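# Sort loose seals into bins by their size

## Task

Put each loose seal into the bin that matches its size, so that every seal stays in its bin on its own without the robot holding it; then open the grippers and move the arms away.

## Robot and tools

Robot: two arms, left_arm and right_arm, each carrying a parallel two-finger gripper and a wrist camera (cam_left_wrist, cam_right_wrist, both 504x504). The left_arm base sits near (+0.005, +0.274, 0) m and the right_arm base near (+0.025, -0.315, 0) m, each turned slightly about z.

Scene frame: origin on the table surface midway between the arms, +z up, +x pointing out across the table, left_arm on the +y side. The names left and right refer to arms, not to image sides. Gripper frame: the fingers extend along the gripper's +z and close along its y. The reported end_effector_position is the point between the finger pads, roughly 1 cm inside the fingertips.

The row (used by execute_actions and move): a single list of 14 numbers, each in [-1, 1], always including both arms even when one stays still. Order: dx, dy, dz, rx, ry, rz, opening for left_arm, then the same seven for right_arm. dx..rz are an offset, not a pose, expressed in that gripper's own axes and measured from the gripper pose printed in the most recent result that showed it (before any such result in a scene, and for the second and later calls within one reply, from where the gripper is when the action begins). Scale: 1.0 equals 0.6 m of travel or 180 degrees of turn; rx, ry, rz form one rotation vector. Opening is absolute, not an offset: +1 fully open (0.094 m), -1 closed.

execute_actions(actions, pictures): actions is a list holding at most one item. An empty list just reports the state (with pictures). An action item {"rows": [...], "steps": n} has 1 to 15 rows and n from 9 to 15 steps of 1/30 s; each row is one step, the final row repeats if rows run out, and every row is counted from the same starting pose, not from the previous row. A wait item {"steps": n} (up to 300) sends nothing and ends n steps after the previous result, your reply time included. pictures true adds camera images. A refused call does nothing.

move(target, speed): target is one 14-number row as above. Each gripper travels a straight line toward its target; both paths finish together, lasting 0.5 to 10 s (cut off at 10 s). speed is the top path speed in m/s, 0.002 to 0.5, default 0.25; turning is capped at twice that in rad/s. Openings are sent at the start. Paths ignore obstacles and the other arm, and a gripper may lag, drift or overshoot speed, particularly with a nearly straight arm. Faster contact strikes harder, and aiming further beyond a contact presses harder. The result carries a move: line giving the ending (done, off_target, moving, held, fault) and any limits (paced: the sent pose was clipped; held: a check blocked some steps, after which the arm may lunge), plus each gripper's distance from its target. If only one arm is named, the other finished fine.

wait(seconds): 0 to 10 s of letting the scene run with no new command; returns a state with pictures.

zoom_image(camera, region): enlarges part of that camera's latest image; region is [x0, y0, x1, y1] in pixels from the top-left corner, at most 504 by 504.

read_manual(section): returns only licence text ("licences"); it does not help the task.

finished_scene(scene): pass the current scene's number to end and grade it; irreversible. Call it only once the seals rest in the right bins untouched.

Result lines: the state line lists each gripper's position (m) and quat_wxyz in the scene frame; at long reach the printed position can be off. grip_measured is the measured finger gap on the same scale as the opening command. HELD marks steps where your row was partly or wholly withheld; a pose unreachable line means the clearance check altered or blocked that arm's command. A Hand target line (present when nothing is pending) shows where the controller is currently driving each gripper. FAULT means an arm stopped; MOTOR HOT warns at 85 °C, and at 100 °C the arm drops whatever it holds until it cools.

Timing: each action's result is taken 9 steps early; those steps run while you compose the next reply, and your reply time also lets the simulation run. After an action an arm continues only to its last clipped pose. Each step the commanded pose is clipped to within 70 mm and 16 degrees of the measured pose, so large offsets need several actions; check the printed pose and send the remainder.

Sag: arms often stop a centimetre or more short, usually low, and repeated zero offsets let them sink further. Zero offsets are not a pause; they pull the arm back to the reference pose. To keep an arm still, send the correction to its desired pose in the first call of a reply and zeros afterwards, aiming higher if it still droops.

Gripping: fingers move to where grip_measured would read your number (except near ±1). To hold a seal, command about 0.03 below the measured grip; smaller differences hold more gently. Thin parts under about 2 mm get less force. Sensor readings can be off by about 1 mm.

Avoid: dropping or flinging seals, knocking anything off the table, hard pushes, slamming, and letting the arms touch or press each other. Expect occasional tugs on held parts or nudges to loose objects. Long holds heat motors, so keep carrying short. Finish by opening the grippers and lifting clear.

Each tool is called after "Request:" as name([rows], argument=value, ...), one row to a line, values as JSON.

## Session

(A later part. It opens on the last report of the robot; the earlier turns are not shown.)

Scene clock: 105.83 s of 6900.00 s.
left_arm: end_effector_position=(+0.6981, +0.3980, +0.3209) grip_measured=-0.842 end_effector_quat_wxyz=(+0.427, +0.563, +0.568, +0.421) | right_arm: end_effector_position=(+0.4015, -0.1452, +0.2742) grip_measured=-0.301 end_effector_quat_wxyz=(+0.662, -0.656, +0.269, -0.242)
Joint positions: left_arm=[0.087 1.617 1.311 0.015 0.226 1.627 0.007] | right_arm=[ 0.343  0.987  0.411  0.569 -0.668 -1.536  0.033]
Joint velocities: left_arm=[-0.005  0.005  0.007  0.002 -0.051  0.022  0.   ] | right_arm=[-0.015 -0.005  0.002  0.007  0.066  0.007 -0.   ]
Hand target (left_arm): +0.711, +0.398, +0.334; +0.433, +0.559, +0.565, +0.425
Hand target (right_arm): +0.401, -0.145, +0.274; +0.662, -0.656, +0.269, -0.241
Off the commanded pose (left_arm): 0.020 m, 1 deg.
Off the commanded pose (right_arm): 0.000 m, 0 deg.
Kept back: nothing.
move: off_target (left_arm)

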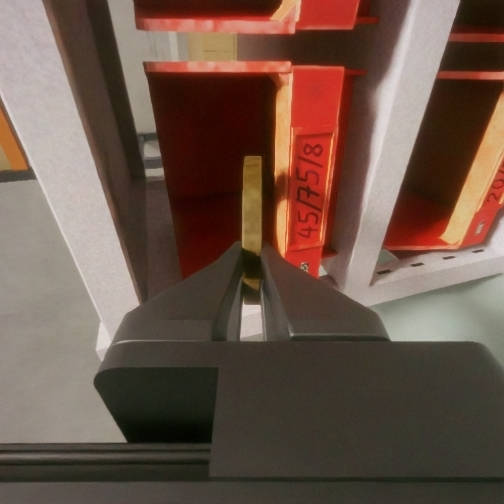

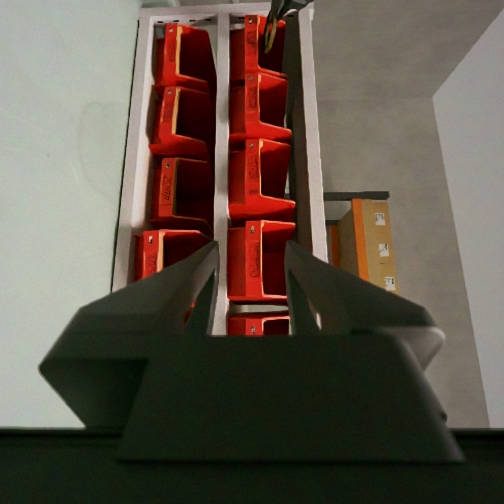

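Request:
move(target=[0,0.068,0.17,0,0,0,-0.88,0,0,0,0,0,0,-0.3], speed=0.08)

Request:
move(target=[0,-0.008,0.022,0.045,0,0,-0.88,0,0,0,0,0,0,-0.3], speed=0.08)

Scene clock: 108.30 s of 6900.00 s.
left_arm: end_effector_position=(+0.7924, +0.3998, +0.3203) grip_measured=-0.842 end_effector_quat_wxyz=(+0.420, +0.566, +0.573, +0.418) | right_arm: end_effector_position=(+0.4015, -0.1452, +0.2742) grip_measured=-0.301 end_effector_quat_wxyz=(+0.662, -0.656, +0.269, -0.242)
Joint positions: left_arm=[ 0.054  1.851  1.635 -0.092  0.188  1.621  0.007] | right_arm=[ 0.343  0.987  0.411  0.569 -0.668 -1.536  0.033]
Joint velocities: left_arm=[-0.005 -0.005 -0.002 -0.017 -0.066  0.037 -0.   ] | right_arm=[ 0.005 -0.015 -0.017 -0.007  0.007  0.037  0.001]
Hand target (left_arm): +0.806, +0.396, +0.332; +0.427, +0.563, +0.568, +0.421
Hand target (right_arm): +0.401, -0.145, +0.274; +0.662, -0.656, +0.269, -0.242
Off the commanded pose (left_arm): 0.019 m, 1 deg.
Off the commanded pose (right_arm): 0.000 m, 0 deg.
Kept back: nothing.
move: off_target (left_arm)

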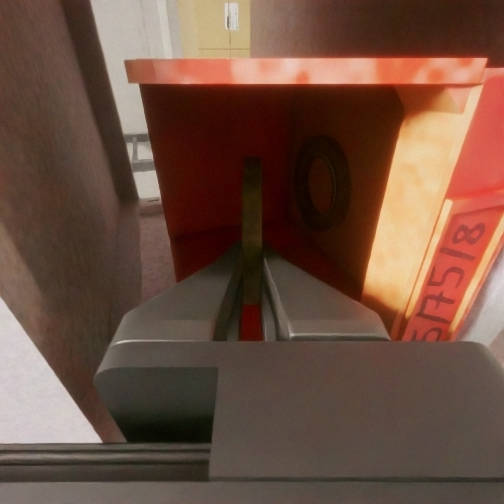

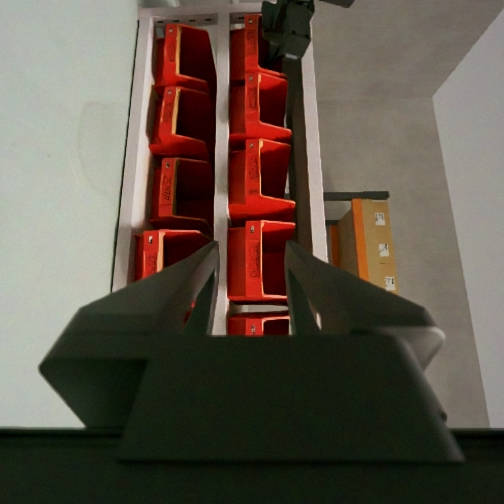

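Scene clock: 109.73 s of 6900.00 s.
left_arm: end_effector_position=(+0.7892, +0.4017, +0.3037) grip_measured=-0.842 end_effector_quat_wxyz=(+0.376, +0.593, +0.607, +0.372) | right_arm: end_effector_position=(+0.4015, -0.1452, +0.2742) grip_measured=-0.301 end_effector_quat_wxyz=(+0.662, -0.656, +0.269, -0.242)
Joint positions: left_arm=[ 0.054  1.871  1.715 -0.308  0.173  1.639  0.007] | right_arm=[ 0.343  0.987  0.411  0.569 -0.668 -1.536  0.033]
Joint velocities: left_arm=[-0.024 -0.005  0.007  0.002 -0.022 -0.081 -0.   ] | right_arm=[-0.005 -0.005 -0.027 -0.002 -0.037  0.007  0.001]
Hand target (left_arm): +0.802, +0.399, +0.312; +0.379, +0.595, +0.600, +0.378
Hand target (right_arm): +0.401, -0.145, +0.274; +0.662, -0.656, +0.269, -0.242
Off the commanded pose (left_arm): 0.017 m, 1 deg.
Off the commanded pose (right_arm): 0.000 m, 0 deg.
Kept back: nothing.
move: off_target (left_arm)

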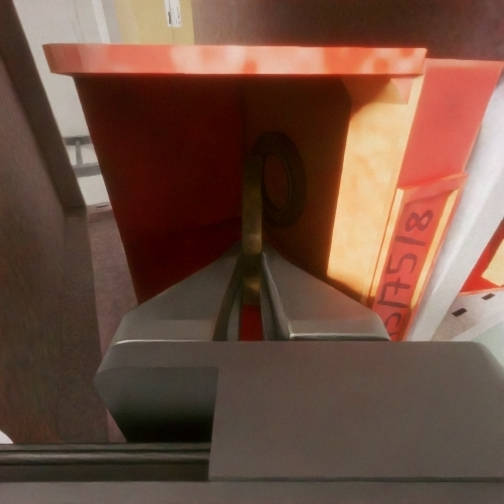

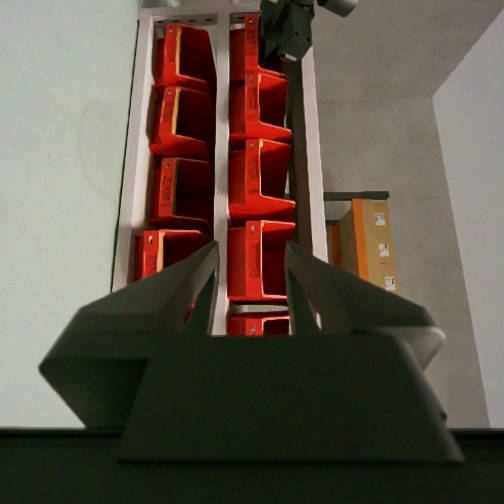

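Request:
move(target=[0,0.02,0.032,0,0,0,-0.88,0,0,0,0,0,0,-0.3], speed=0.04)

Request:
move(target=[0,0.015,0.018,0,0,0,-0.5,0,0,0,0,0,0,-0.3], speed=0.04)

Scene clock: 112.43 s of 6900.00 s.
left_arm: end_effector_position=(+0.7971, +0.4040, +0.2960) grip_measured=-0.842 end_effector_quat_wxyz=(+0.371, +0.595, +0.612, +0.367) | right_arm: end_effector_position=(+0.4015, -0.1452, +0.2742) grip_measured=-0.301 end_effector_quat_wxyz=(+0.662, -0.656, +0.269, -0.242)
Joint positions: left_arm=[ 0.054  1.899  1.746 -0.327  0.169  1.639  0.007] | right_arm=[ 0.343  0.987  0.411  0.569 -0.668 -1.536  0.033]
Joint velocities: left_arm=[-0.024 -0.015 -0.002 -0.007 -0.022 -0.007 -0.   ] | right_arm=[-0.005 -0.005  0.017  0.002  0.007 -0.037  0.001]
Hand target (left_arm): +0.811, +0.401, +0.306; +0.376, +0.593, +0.607, +0.372
Hand target (right_arm): +0.401, -0.145, +0.274; +0.662, -0.656, +0.269, -0.242
Off the commanded pose (left_arm): 0.018 m, 1 deg.
Off the commanded pose (right_arm): 0.000 m, 0 deg.
Kept back: nothing.
move: off_target (left_arm)

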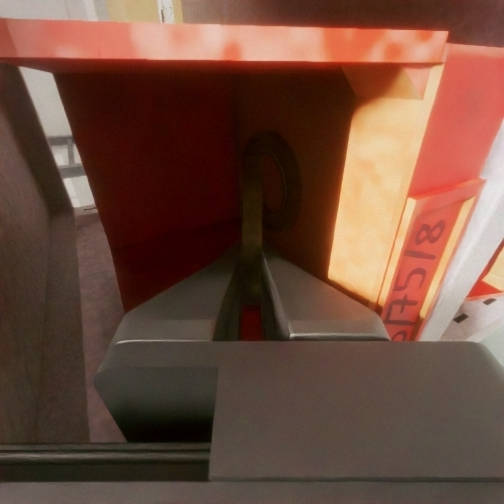

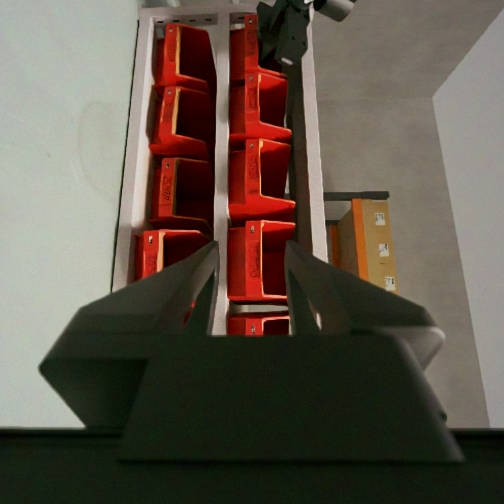

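Scene clock: 113.13 s of 6900.00 s.
left_arm: end_effector_position=(+0.7966, +0.4042, +0.2960) grip_measured=-0.503 end_effector_quat_wxyz=(+0.369, +0.595, +0.613, +0.366) | right_arm: end_effector_position=(+0.4015, -0.1452, +0.2742) grip_measured=-0.301 end_effector_quat_wxyz=(+0.662, -0.656, +0.269, -0.242)
Joint positions: left_arm=[ 0.054  1.899  1.749 -0.336  0.167  1.639  0.023] | right_arm=[ 0.343  0.987  0.411  0.569 -0.668 -1.536  0.033]
Joint velocities: left_arm=[ 0.005 -0.005  0.012 -0.007  0.022 -0.081 -0.   ] | right_arm=[-0.005 -0.005  0.002  0.002  0.007  0.037 -0.   ]
Hand target (left_arm): +0.810, +0.404, +0.299; +0.371, +0.594, +0.612, +0.368
Hand target (right_arm): +0.401, -0.145, +0.274; +0.662, -0.656, +0.269, -0.242
Off the commanded pose (left_arm): 0.014 m, 0 deg.
Off the commanded pose (right_arm): 0.000 m, 0 deg.
Kept back: nothing.
move: off_target (left_arm)

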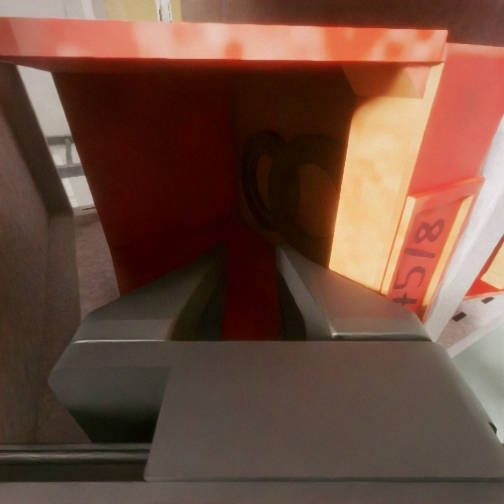

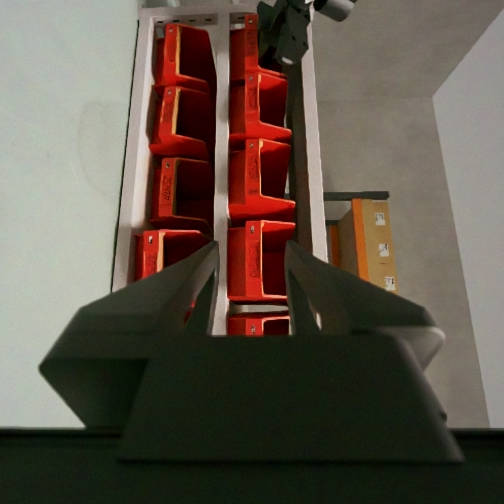

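Request:
move(target=[0,0.015,-0.17,0,0,0,-0.5,0,0,0,0,0,0,-0.3], speed=0.12)

Scene clock: 114.73 s of 6900.00 s.
left_arm: end_effector_position=(+0.7162, +0.4004, +0.3454) grip_measured=-0.503 end_effector_quat_wxyz=(+0.372, +0.595, +0.613, +0.364) | right_arm: end_effector_position=(+0.4015, -0.1452, +0.2742) grip_measured=-0.301 end_effector_quat_wxyz=(+0.662, -0.656, +0.269, -0.242)
Joint positions: left_arm=[ 0.077  1.67   1.56  -0.376  0.193  1.646  0.023] | right_arm=[ 0.343  0.987  0.411  0.569 -0.668 -1.536  0.033]
Joint velocities: left_arm=[-0.005 -0.005 -0.017 -0.012 -0.037  0.007 -0.001] | right_arm=[-0.005  0.005  0.027  0.007  0.022  0.007 -0.   ]
Hand target (left_arm): +0.710, +0.405, +0.350; +0.369, +0.595, +0.613, +0.365
Hand target (right_arm): +0.401, -0.145, +0.274; +0.662, -0.656, +0.269, -0.242
Off the commanded pose (left_arm): 0.009 m, 0 deg.
Off the commanded pose (right_arm): 0.000 m, 0 deg.
Kept back: nothing.
move: done

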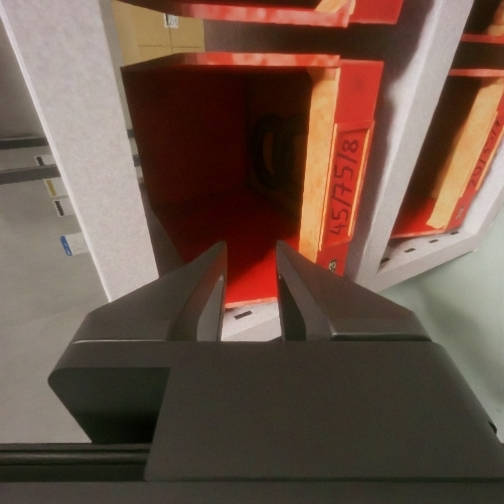

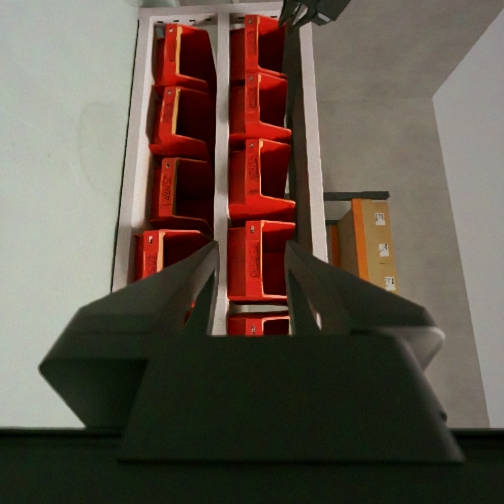

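Request:
move(target=[-0.37,-0.64,-0.401,0.327,0.14,-0.215,0.2,0,0,0,0,0,0,-0.3], speed=0.35)

Scene clock: 118.47 s of 6900.00 s.
left_arm: end_effector_position=(+0.3289, +0.1776, +0.1099) grip_measured=+0.197 end_effector_quat_wxyz=(-0.006, +0.388, +0.922, +0.011) | right_arm: end_effector_position=(+0.4015, -0.1452, +0.2742) grip_measured=-0.301 end_effector_quat_wxyz=(+0.662, -0.656, +0.269, -0.242)
Joint positions: left_arm=[-0.446  1.318  0.89  -1.154 -0.024  0.496  0.056] | right_arm=[ 0.343  0.987  0.411  0.569 -0.668 -1.536  0.033]
Joint velocities: left_arm=[-0.015 -0.005  0.002 -0.007  0.037 -0.007 -0.   ] | right_arm=[-0.005 -0.015 -0.012  0.017 -0.022 -0.081  0.   ]
Hand target (left_arm): +0.327, +0.177, +0.117; -0.000, +0.385, +0.923, +0.012
Hand target (right_arm): +0.401, -0.145, +0.274; +0.662, -0.656, +0.269, -0.242
Off the commanded pose (left_arm): 0.014 m, 2 deg.
Off the commanded pose (right_arm): 0.000 m, 0 deg.
Kept back: nothing.
move: off_target (left_arm)

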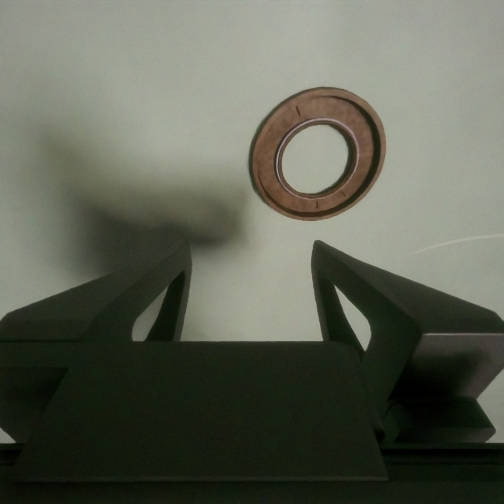

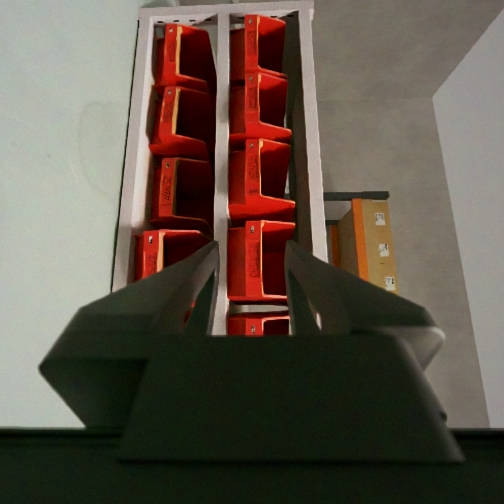

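Request:
move(target=[-0.031,-0.015,0.098,0,0.004,-0.004,0.2,0,0,0,0,0,0,-0.3], speed=0.1)

Scene clock: 119.97 s of 6900.00 s.
left_arm: end_effector_position=(+0.3337, +0.1617, +0.0563) grip_measured=+0.197 end_effector_quat_wxyz=(-0.011, +0.382, +0.924, +0.012) | right_arm: end_effector_position=(+0.4015, -0.1452, +0.2742) grip_measured=-0.301 end_effector_quat_wxyz=(+0.662, -0.656, +0.269, -0.242)
Joint positions: left_arm=[-0.487  1.428  0.836 -0.999 -0.026  0.443  0.056] | right_arm=[ 0.343  0.987  0.411  0.569 -0.668 -1.536  0.033]
Joint velocities: left_arm=[-0.015 -0.005  0.002 -0.017 -0.007 -0.037 -0.001] | right_arm=[-0.005 -0.005 -0.007 -0.017 -0.051  0.007 -0.001]
Hand target (left_arm): +0.335, +0.159, +0.051; -0.012, +0.382, +0.924, +0.014
Hand target (right_arm): +0.401, -0.145, +0.274; +0.662, -0.656, +0.269, -0.242
Off the commanded pose (left_arm): 0.006 m, 0 deg.
Off the commanded pose (right_arm): 0.000 m, 0 deg.
Kept back: nothing.
move: done

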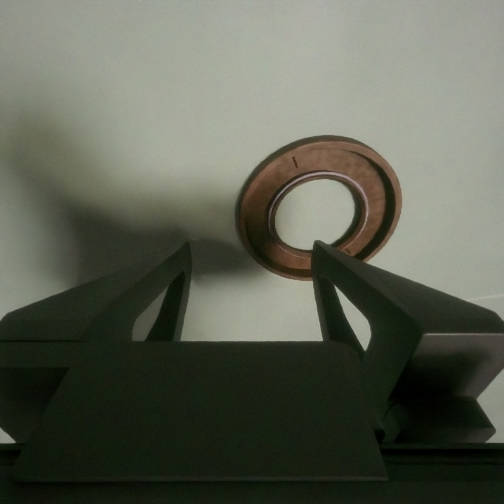

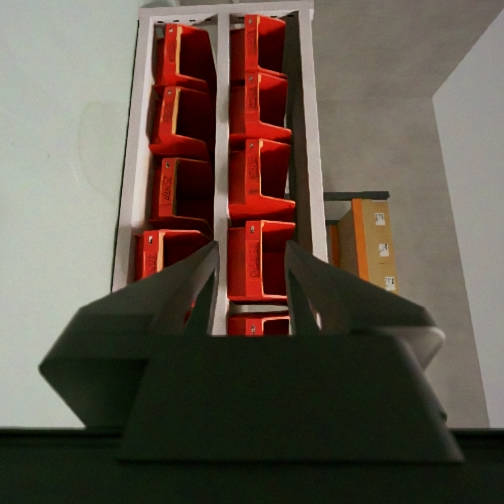

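Request:
move(target=[0,-0.004,0.072,0,0.004,0,0.2,0,0,0,0,0,0,-0.3], speed=0.05)

Scene clock: 121.60 s of 6900.00 s.
left_arm: end_effector_position=(+0.3319, +0.1629, +0.0206) grip_measured=+0.197 end_effector_quat_wxyz=(-0.012, +0.381, +0.924, +0.014) | right_arm: end_effector_position=(+0.4015, -0.1452, +0.2742) grip_measured=-0.301 end_effector_quat_wxyz=(+0.662, -0.656, +0.269, -0.242)
Joint positions: left_arm=[-0.487  1.491  0.788 -0.89  -0.029  0.441  0.056] | right_arm=[ 0.343  0.987  0.411  0.569 -0.668 -1.536  0.033]
Joint velocities: left_arm=[-0.005  0.005  0.007 -0.007  0.022  0.051 -0.   ] | right_arm=[-0.005  0.015 -0.007  0.012  0.022  0.051 -0.   ]
Hand target (left_arm): +0.331, +0.161, +0.013; -0.016, +0.382, +0.924, +0.015
Hand target (right_arm): +0.401, -0.145, +0.274; +0.662, -0.656, +0.269, -0.242
Off the commanded pose (left_arm): 0.008 m, 1 deg.
Off the commanded pose (right_arm): 0.000 m, 0 deg.
Kept back: nothing.
move: done

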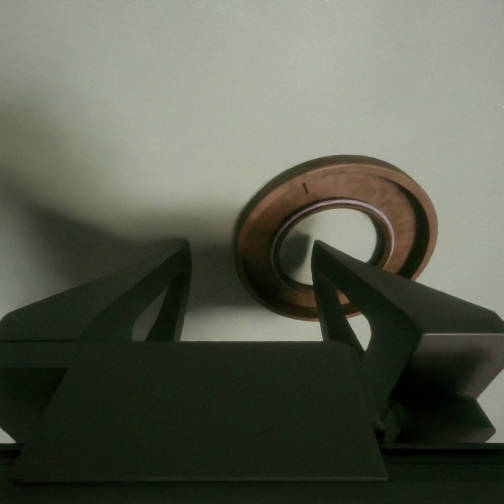

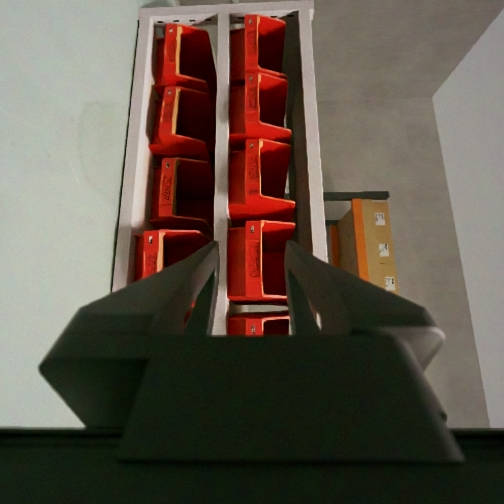

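Request:
move(target=[0,0,0.016,0,0,0,0.2,0,0,0,0,0,0,-0.3], speed=0.03)

Request:
move(target=[0,0,0.004,0,0,0,-0.66,0,0,0,0,0,0,-0.3], speed=0.03)

Scene clock: 122.77 s of 6900.00 s.
left_arm: end_effector_position=(+0.3318, +0.1630, +0.0182) grip_measured=+0.197 end_effector_quat_wxyz=(-0.009, +0.381, +0.924, +0.014) | right_arm: end_effector_position=(+0.4015, -0.1452, +0.2742) grip_measured=-0.301 end_effector_quat_wxyz=(+0.662, -0.656, +0.269, -0.242)
Joint positions: left_arm=[-0.487  1.491  0.78  -0.875 -0.029  0.441  0.056] | right_arm=[ 0.343  0.987  0.411  0.569 -0.668 -1.536  0.033]
Joint velocities: left_arm=[ 0.005  0.005  0.007  0.012 -0.022 -0.037 -0.   ] | right_arm=[ 0.005 -0.034 -0.007 -0.007 -0.022 -0.066 -0.001]
Hand target (left_arm): +0.332, +0.163, +0.011; -0.012, +0.381, +0.924, +0.014
Hand target (right_arm): +0.401, -0.145, +0.274; +0.662, -0.656, +0.269, -0.242
Off the commanded pose (left_arm): 0.007 m, 0 deg.
Off the commanded pose (right_arm): 0.000 m, 0 deg.
Kept back: nothing.
move: done

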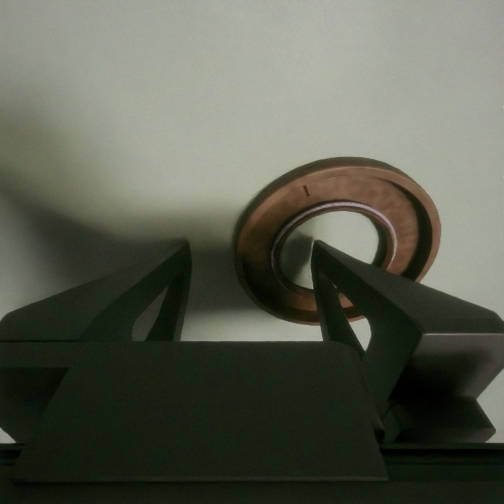

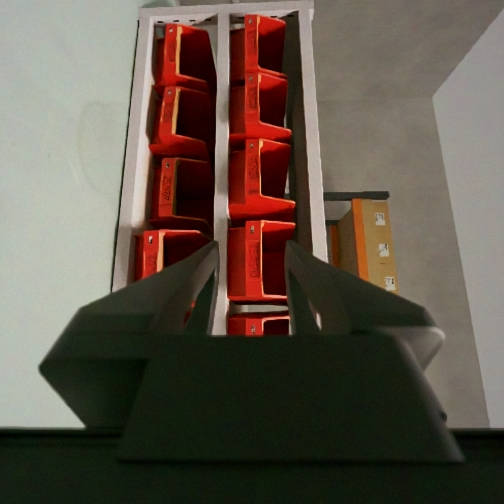

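Scene clock: 123.47 s of 6900.00 s.
left_arm: end_effector_position=(+0.3319, +0.1630, +0.0182) grip_measured=-0.611 end_effector_quat_wxyz=(-0.008, +0.382, +0.924, +0.014) | right_arm: end_effector_position=(+0.4015, -0.1452, +0.2742) grip_measured=-0.301 end_effector_quat_wxyz=(+0.662, -0.656, +0.269, -0.242)
Joint positions: left_arm=[-0.487  1.491  0.78  -0.874 -0.029  0.441  0.018] | right_arm=[ 0.343  0.987  0.411  0.569 -0.668 -1.536  0.033]
Joint velocities: left_arm=[-0.005  0.005  0.002 -0.002  0.007  0.037  0.   ] | right_arm=[ 0.005 -0.015 -0.012  0.007  0.022  0.007 -0.001]
Hand target (left_arm): +0.332, +0.163, +0.016; -0.008, +0.381, +0.924, +0.014
Hand target (right_arm): +0.401, -0.145, +0.274; +0.662, -0.656, +0.269, -0.242
Off the commanded pose (left_arm): 0.002 m, 0 deg.
Off the commanded pose (right_arm): 0.000 m, 0 deg.
Kept back: nothing.
move: done

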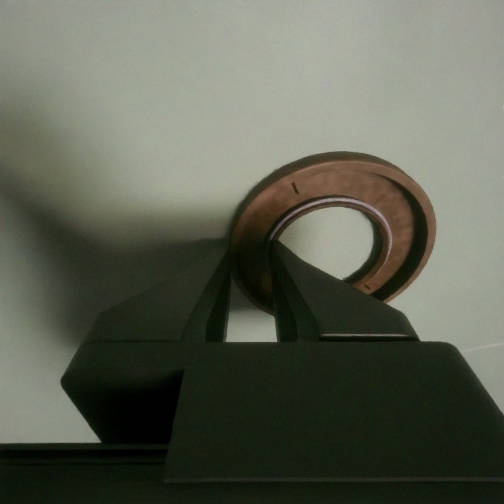

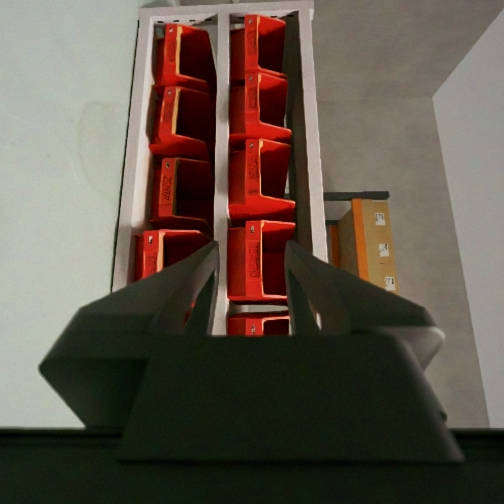

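Request:
move(target=[0,0,-0.07,0,0,0,-0.655,0,0,0,0,0,0,-0.3], speed=0.08)

Scene clock: 124.73 s of 6900.00 s.
left_arm: end_effector_position=(+0.3169, +0.1683, +0.0428) grip_measured=-0.611 end_effector_quat_wxyz=(-0.030, +0.382, +0.924, +0.013) | right_arm: end_effector_position=(+0.4015, -0.1452, +0.2742) grip_measured=-0.301 end_effector_quat_wxyz=(+0.662, -0.656, +0.269, -0.242)
Joint positions: left_arm=[-0.487  1.43   0.794 -0.993 -0.029  0.441  0.018] | right_arm=[ 0.343  0.987  0.411  0.569 -0.668 -1.536  0.033]
Joint velocities: left_arm=[ 0.005 -0.005 -0.002 -0.022  0.037 -0.022  0.001] | right_arm=[-0.005  0.005 -0.007 -0.007  0.051 -0.007 -0.   ]
Hand target (left_arm): +0.332, +0.162, +0.060; -0.008, +0.382, +0.924, +0.014
Hand target (right_arm): +0.401, -0.145, +0.274; +0.662, -0.656, +0.269, -0.242
Off the commanded pose (left_arm): 0.024 m, 2 deg.
Off the commanded pose (right_arm): 0.000 m, 0 deg.
Kept back: nothing.
move: off_target (left_arm)

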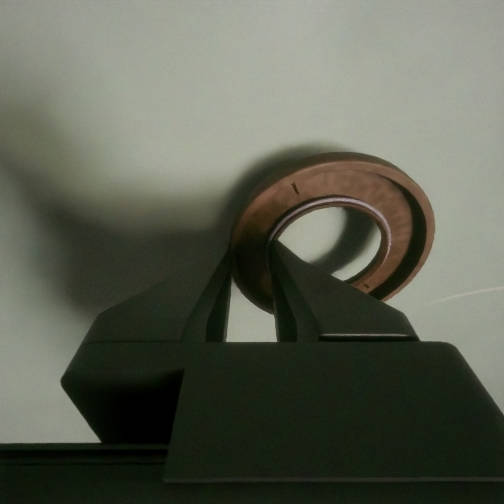

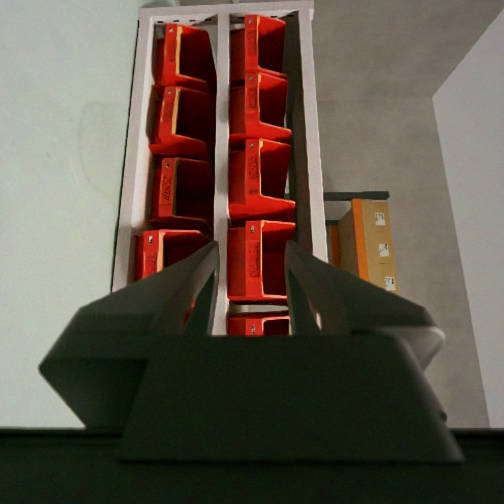

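Request:
move(target=[-0.475,0.015,-0.428,0,-0.021,0,-0.655,0,0,0,0,0,0,-0.3], speed=0.2)

Scene clock: 131.20 s of 6900.00 s.
left_arm: end_effector_position=(+0.5281, -0.0286, +0.2799) grip_measured=-0.611 end_effector_quat_wxyz=(+0.026, +0.382, +0.924, -0.002) | right_arm: end_effector_position=(+0.4015, -0.1452, +0.2742) grip_measured=-0.301 end_effector_quat_wxyz=(+0.662, -0.656, +0.269, -0.242)
Joint positions: left_arm=[-0.67   1.917  2.08  -1.681 -0.003  0.259  0.018] | right_arm=[ 0.343  0.987  0.411  0.569 -0.668 -1.536  0.033]
Joint velocities: left_arm=[-0.005 -0.005  0.002  0.002 -0.022  0.007 -0.   ] | right_arm=[-0.005  0.005  0.007  0.012 -0.037  0.051 -0.   ]
Hand target (left_arm): +0.534, -0.037, +0.282; +0.030, +0.381, +0.924, -0.004
Hand target (right_arm): +0.401, -0.145, +0.274; +0.662, -0.656, +0.269, -0.242
Off the commanded pose (left_arm): 0.013 m, 3 deg.
Off the commanded pose (right_arm): 0.000 m, 0 deg.
joint sent to its limit (left arm) — the command would take joint 4 (wrist pitch) past its lower limit, so that joint was sent only as far as its limit.
Kept back: nothing.
After step 90, 1.17 s passed at rest.
move: off_target (left_arm)

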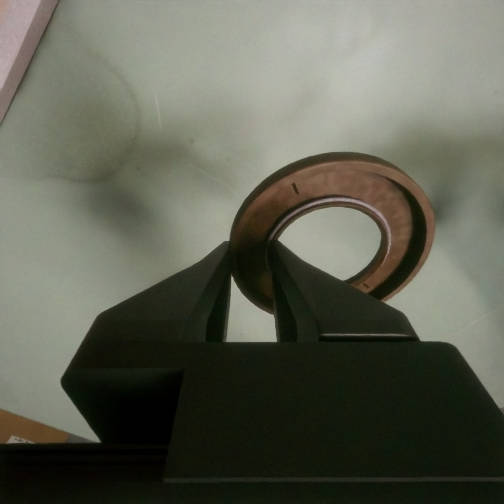

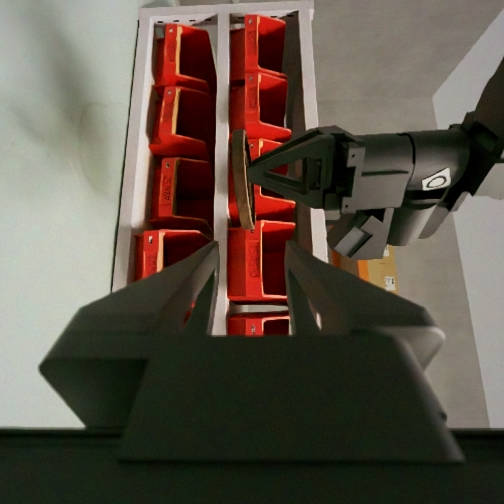

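Request:
move(target=[-0.012,0,-0.004,0,0,0,-0.655,0.03,0.01,0.135,0,0,0,-0.3], speed=0.1)

Scene clock: 132.97 s of 6900.00 s.
left_arm: end_effector_position=(+0.5280, -0.0285, +0.2799) grip_measured=-0.611 end_effector_quat_wxyz=(+0.026, +0.381, +0.924, -0.002) | right_arm: end_effector_position=(+0.4517, -0.1066, +0.2320) grip_measured=-0.301 end_effector_quat_wxyz=(+0.644, -0.671, +0.293, -0.221)
Joint positions: left_arm=[-0.67   1.917  2.08  -1.682 -0.003  0.258  0.018] | right_arm=[ 0.438  1.252  0.503  0.662 -0.565 -1.536  0.033]
Joint velocities: left_arm=[-0.015 -0.005  0.012 -0.017 -0.007  0.037  0.   ] | right_arm=[-0.015 -0.015 -0.012 -0.012 -0.007 -0.037 -0.001]
Hand target (left_arm): +0.533, -0.033, +0.283; +0.028, +0.382, +0.924, -0.002
Hand target (right_arm): +0.466, -0.098, +0.267; +0.663, -0.656, +0.269, -0.241
Off the commanded pose (left_arm): 0.008 m, 0 deg.
Off the commanded pose (right_arm): 0.040 m, 5 deg.
joint sent to its limit (left arm) — the command would take joint 4 (wrist pitch) past its lower limit, so that joint was sent only as far as its limit.
Kept back: nothing.
move: off_target (right_arm)

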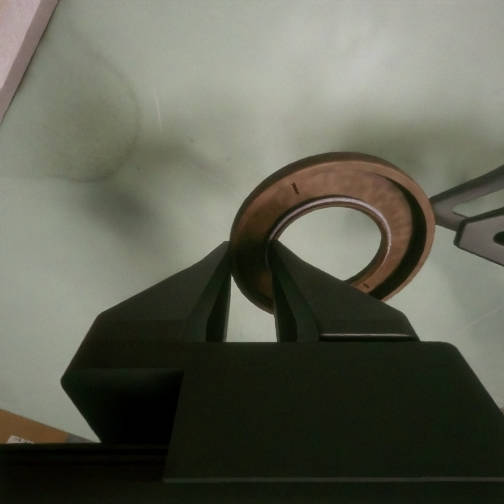

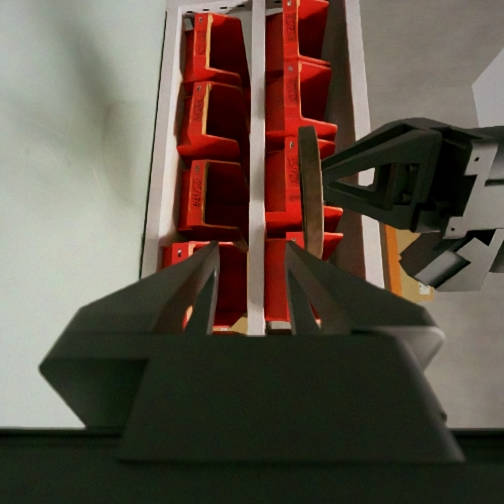

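Request:
move(target=[-0.012,0,-0.004,0,0,0,-0.655,0,-0.095,0,0.024,-0.002,-0.02,-0.3], speed=0.06)

Scene clock: 134.73 s of 6900.00 s.
left_arm: end_effector_position=(+0.5280, -0.0285, +0.2799) grip_measured=-0.611 end_effector_quat_wxyz=(+0.026, +0.381, +0.924, -0.002) | right_arm: end_effector_position=(+0.4424, -0.1080, +0.2529) grip_measured=-0.301 end_effector_quat_wxyz=(+0.650, -0.668, +0.284, -0.225)
Joint positions: left_arm=[-0.67   1.917  2.08  -1.682 -0.003  0.258  0.018] | right_arm=[ 0.438  1.182  0.503  0.616 -0.573 -1.536  0.033]
Joint velocities: left_arm=[-0.005 -0.005 -0.007  0.007 -0.022 -0.007  0.   ] | right_arm=[ 0.005  0.005 -0.017 -0.007 -0.066  0.007 -0.001]
Hand target (left_arm): +0.533, -0.033, +0.283; +0.028, +0.381, +0.924, -0.002
Hand target (right_arm): +0.455, -0.107, +0.289; +0.662, -0.656, +0.262, -0.250
Off the commanded pose (left_arm): 0.008 m, 0 deg.
Off the commanded pose (right_arm): 0.039 m, 4 deg.
joint sent to its limit (left arm) — the command would take joint 4 (wrist pitch) past its lower limit, so that joint was sent only as far as its limit.
Kept back: nothing.
move: off_target (right_arm)

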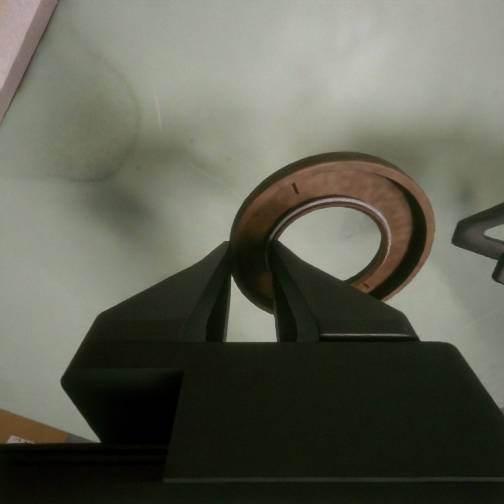

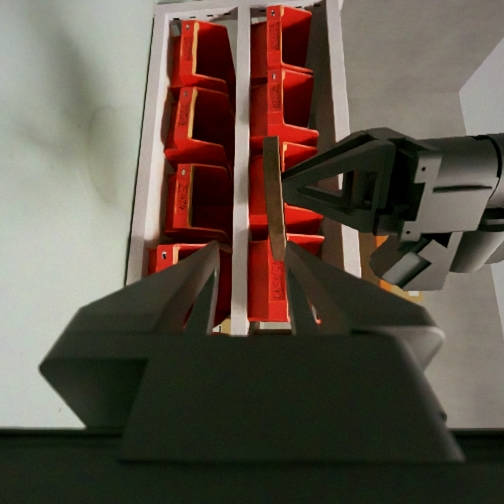

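Request:
move(target=[-0.012,0,-0.004,0,0,0,-0.655,0.005,-0.09,0.015,0.03,-0.002,-0.025,-0.3], speed=0.06)

Scene clock: 136.47 s of 6900.00 s.
left_arm: end_effector_position=(+0.5280, -0.0285, +0.2799) grip_measured=-0.611 end_effector_quat_wxyz=(+0.026, +0.381, +0.924, -0.002) | right_arm: end_effector_position=(+0.4401, -0.1087, +0.2611) grip_measured=-0.301 end_effector_quat_wxyz=(+0.654, -0.664, +0.278, -0.232)
Joint positions: left_arm=[-0.67   1.917  2.08  -1.682 -0.003  0.258  0.018] | right_arm=[ 0.438  1.163  0.503  0.616 -0.573 -1.538  0.033]
Joint velocities: left_arm=[-0.005 -0.005  0.007  0.002  0.022 -0.022  0.001] | right_arm=[-0.005 -0.005  0.002  0.027 -0.095 -0.007 -0.001]
Hand target (left_arm): +0.533, -0.033, +0.283; +0.028, +0.381, +0.924, -0.002
Hand target (right_arm): +0.452, -0.105, +0.306; +0.672, -0.648, +0.245, -0.262
Off the commanded pose (left_arm): 0.008 m, 0 deg.
Off the commanded pose (right_arm): 0.048 m, 6 deg.
joint sent to its limit (left arm) — the command would take joint 4 (wrist pitch) past its lower limit, so that joint was sent only as far as its limit.
Kept back: nothing.
move: off_target (right_arm)

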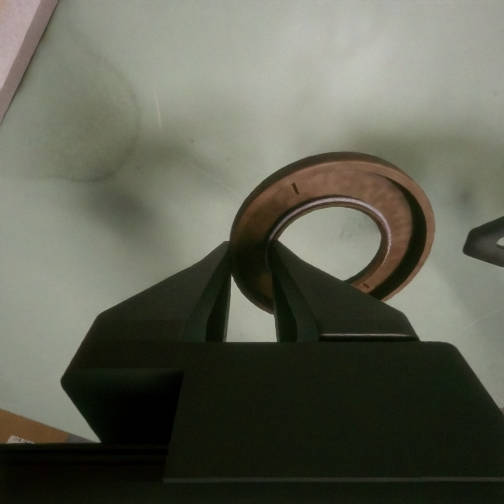

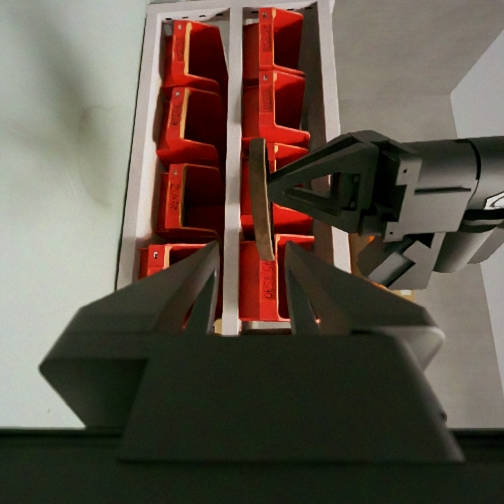

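Request:
move(target=[-0.012,0,-0.004,0,0,0,-0.655,0.02,-0.072,0.065,0.03,-0.002,-0.025,-0.3], speed=0.05)

Scene clock: 138.53 s of 6900.00 s.
left_arm: end_effector_position=(+0.5280, -0.0285, +0.2799) grip_measured=-0.611 end_effector_quat_wxyz=(+0.026, +0.381, +0.924, -0.002) | right_arm: end_effector_position=(+0.4610, -0.0983, +0.2661) grip_measured=-0.301 end_effector_quat_wxyz=(+0.660, -0.658, +0.269, -0.243)
Joint positions: left_arm=[-0.67   1.917  2.08  -1.682 -0.003  0.258  0.018] | right_arm=[ 0.454  1.238  0.554  0.672 -0.554 -1.542  0.033]
Joint velocities: left_arm=[-0.024 -0.015  0.002 -0.017 -0.007 -0.066 -0.   ] | right_arm=[-0.015 -0.005  0.012  0.002  0.022 -0.007 -0.001]
Hand target (left_arm): +0.533, -0.033, +0.283; +0.028, +0.381, +0.924, -0.002
Hand target (right_arm): +0.475, -0.089, +0.302; +0.676, -0.644, +0.239, -0.267
Off the commanded pose (left_arm): 0.008 m, 0 deg.
Off the commanded pose (right_arm): 0.041 m, 5 deg.
joint sent to its limit (left arm) — the command would take joint 4 (wrist pitch) past its lower limit, so that joint was sent only as far as its limit.
Kept back: nothing.
move: off_target (right_arm)

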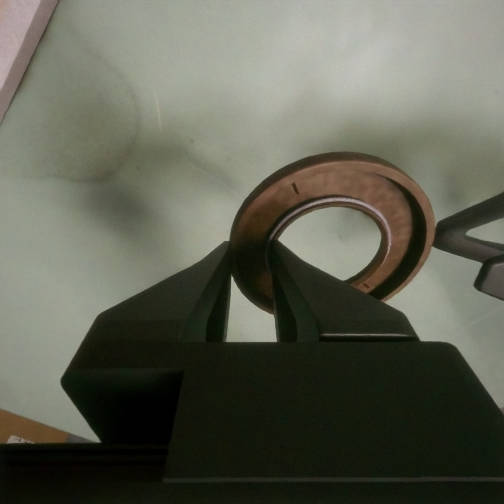

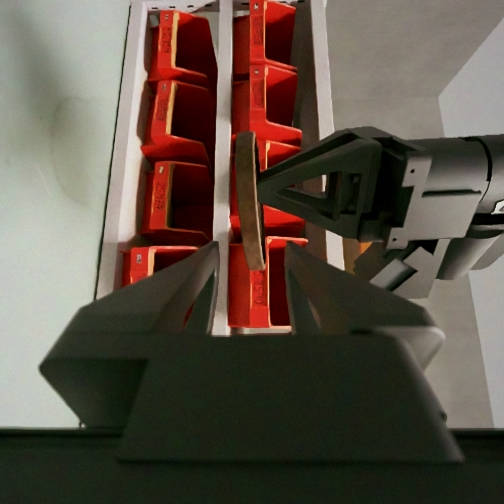

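Request:
move(target=[-0.012,0,-0.004,0,0,0,-0.655,0.008,-0.056,0.062,0.02,0,-0.016,-0.3], speed=0.04)

Scene clock: 140.67 s of 6900.00 s.
left_arm: end_effector_position=(+0.5280, -0.0285, +0.2799) grip_measured=-0.611 end_effector_quat_wxyz=(+0.026, +0.381, +0.924, -0.002) | right_arm: end_effector_position=(+0.4739, -0.0854, +0.2632) grip_measured=-0.301 end_effector_quat_wxyz=(+0.657, -0.659, +0.274, -0.244)
Joint positions: left_arm=[-0.67   1.917  2.08  -1.682 -0.003  0.258  0.018] | right_arm=[ 0.483  1.286  0.589  0.677 -0.516 -1.542  0.033]
Joint velocities: left_arm=[-0.024 -0.005 -0.012 -0.017 -0.007 -0.007 -0.   ] | right_arm=[ 0.005 -0.005  0.012 -0.002 -0.037  0.037 -0.001]
Hand target (left_arm): +0.533, -0.033, +0.283; +0.028, +0.381, +0.924, -0.002
Hand target (right_arm): +0.488, -0.076, +0.299; +0.674, -0.644, +0.245, -0.267
Off the commanded pose (left_arm): 0.008 m, 0 deg.
Off the commanded pose (right_arm): 0.041 m, 5 deg.
joint sent to its limit (left arm) — the command would take joint 4 (wrist pitch) past its lower limit, so that joint was sent only as far as its limit.
Kept back: nothing.
move: off_target (right_arm)

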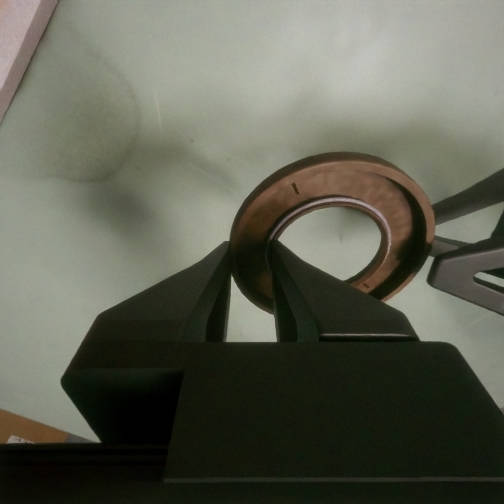

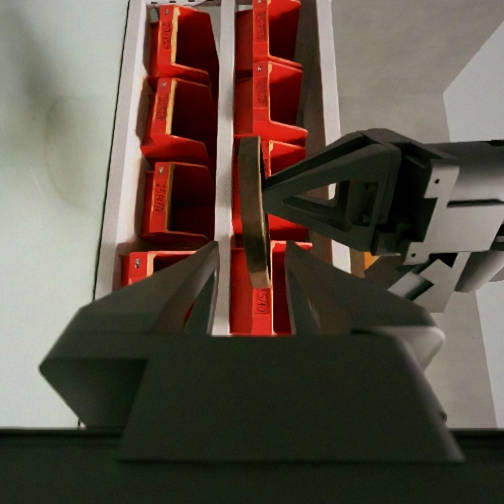

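Request:
move(target=[-0.012,0,-0.004,0,0,0,-0.655,0.006,-0.062,0.05,0.02,0,-0.016,-0.3], speed=0.04)

Scene clock: 142.53 s of 6900.00 s.
left_arm: end_effector_position=(+0.5280, -0.0285, +0.2799) grip_measured=-0.611 end_effector_quat_wxyz=(+0.026, +0.381, +0.924, -0.002) | right_arm: end_effector_position=(+0.4819, -0.0774, +0.2673) grip_measured=-0.301 end_effector_quat_wxyz=(+0.657, -0.656, +0.275, -0.249)
Joint positions: left_arm=[-0.67   1.917  2.08  -1.682 -0.003  0.258  0.018] | right_arm=[ 0.501  1.306  0.616  0.677 -0.489 -1.543  0.033]
Joint velocities: left_arm=[-0.024 -0.005  0.007 -0.002 -0.037 -0.037 -0.   ] | right_arm=[-0.005  0.015  0.007  0.012 -0.037  0.081  0.001]
Hand target (left_arm): +0.533, -0.033, +0.283; +0.028, +0.381, +0.924, -0.002
Hand target (right_arm): +0.496, -0.067, +0.300; +0.671, -0.644, +0.249, -0.269
Off the commanded pose (left_arm): 0.008 m, 0 deg.
Off the commanded pose (right_arm): 0.038 m, 4 deg.
joint sent to its limit (left arm) — the command would take joint 4 (wrist pitch) past its lower limit, so that joint was sent only as far as its limit.
Kept back: nothing.
move: off_target (right_arm)

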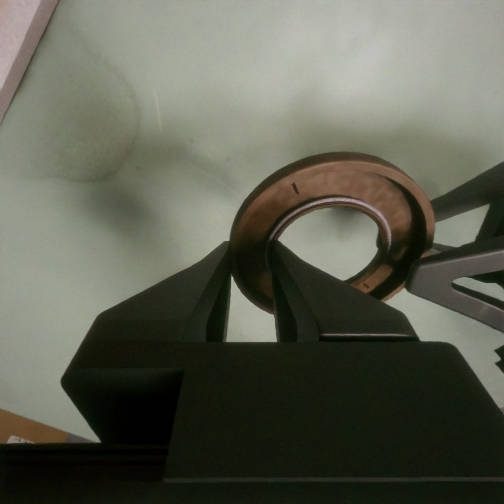

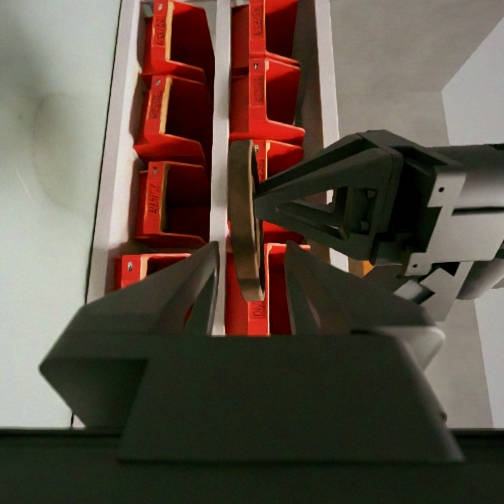

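Request:
move(target=[-0.012,0,-0.004,0,0,0,-0.655,0.003,-0.05,0.025,0.02,0,-0.016,-0.85], speed=0.03)

Request:
move(target=[-0.012,0,-0.004,0,0,0,-0.2,0.003,-0.05,0.025,0.02,0,-0.016,-0.85], speed=0.03)

Scene clock: 144.63 s of 6900.00 s.
left_arm: end_effector_position=(+0.5282, -0.0282, +0.2799) grip_measured=-0.611 end_effector_quat_wxyz=(+0.026, +0.381, +0.924, -0.001) | right_arm: end_effector_position=(+0.4821, -0.0764, +0.2662) grip_measured=-0.817 end_effector_quat_wxyz=(+0.655, -0.658, +0.273, -0.253)
Joint positions: left_arm=[-0.67   1.917  2.08  -1.682 -0.005  0.258  0.018] | right_arm=[ 0.505  1.308  0.616  0.677 -0.482 -1.554  0.009]
Joint velocities: left_arm=[-0.015  0.005  0.012 -0.027 -0.037  0.022  0.   ] | right_arm=[-0.024  0.005  0.002  0.007  0.022  0.037 -0.001]
Hand target (left_arm): +0.533, -0.033, +0.283; +0.028, +0.381, +0.924, -0.002
Hand target (right_arm): +0.492, -0.069, +0.297; +0.671, -0.642, +0.250, -0.273
Off the commanded pose (left_arm): 0.008 m, 0 deg.
Off the commanded pose (right_arm): 0.034 m, 4 deg.
joint sent to its limit (left arm) — the command would take joint 4 (wrist pitch) past its lower limit, so that joint was sent only as far as its limit.
Kept back: nothing.
move: off_target (right_arm)

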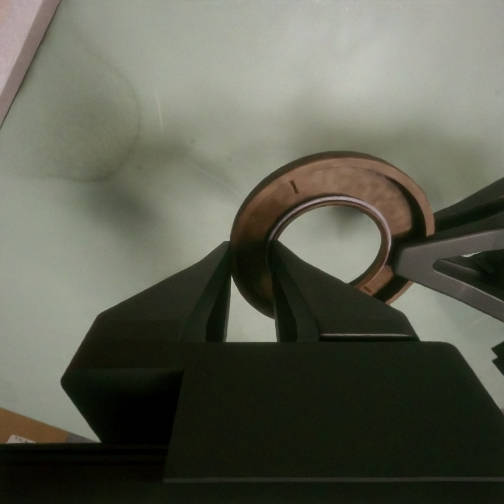

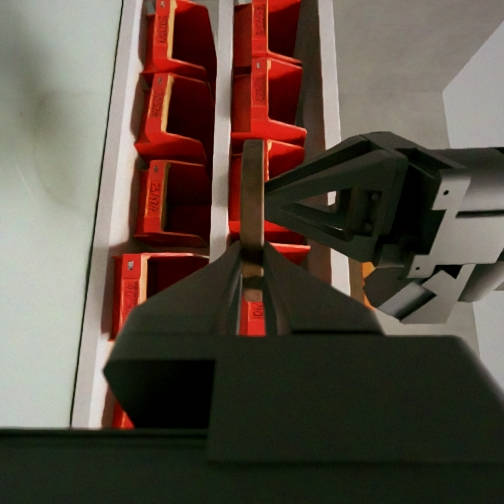

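Scene clock: 146.20 s of 6900.00 s.
left_arm: end_effector_position=(+0.5282, -0.0282, +0.2799) grip_measured=-0.203 end_effector_quat_wxyz=(+0.026, +0.381, +0.924, -0.001) | right_arm: end_effector_position=(+0.4829, -0.0764, +0.2658) grip_measured=-0.817 end_effector_quat_wxyz=(+0.654, -0.657, +0.275, -0.256)
Joint positions: left_arm=[-0.67   1.917  2.08  -1.682 -0.005  0.258  0.037] | right_arm=[ 0.508  1.309  0.616  0.677 -0.471 -1.556  0.009]
Joint velocities: left_arm=[-0.005  0.005 -0.007  0.012 -0.007 -0.037 -0.001] | right_arm=[ 0.005 -0.015  0.002 -0.012 -0.007  0.007 -0.001]
Hand target (left_arm): +0.533, -0.033, +0.283; +0.028, +0.381, +0.924, -0.001
Hand target (right_arm): +0.493, -0.068, +0.296; +0.669, -0.644, +0.248, -0.277
Off the commanded pose (left_arm): 0.008 m, 0 deg.
Off the commanded pose (right_arm): 0.034 m, 5 deg.
joint sent to its limit (left arm) — the command would take joint 4 (wrist pitch) past its lower limit, so that joint was sent only as far as its limit.
Kept back: nothing.
move: off_target (right_arm)

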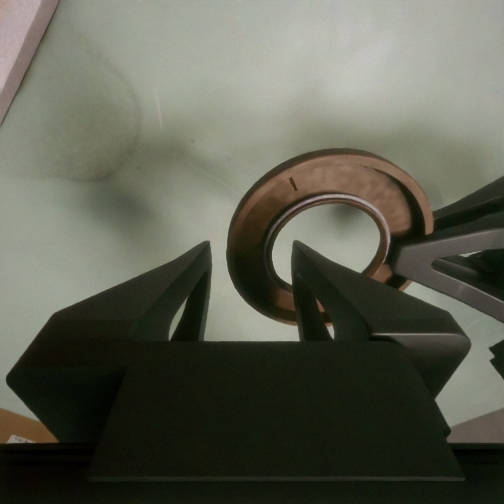

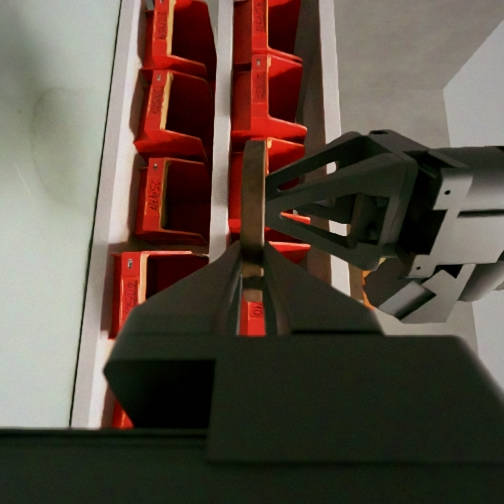

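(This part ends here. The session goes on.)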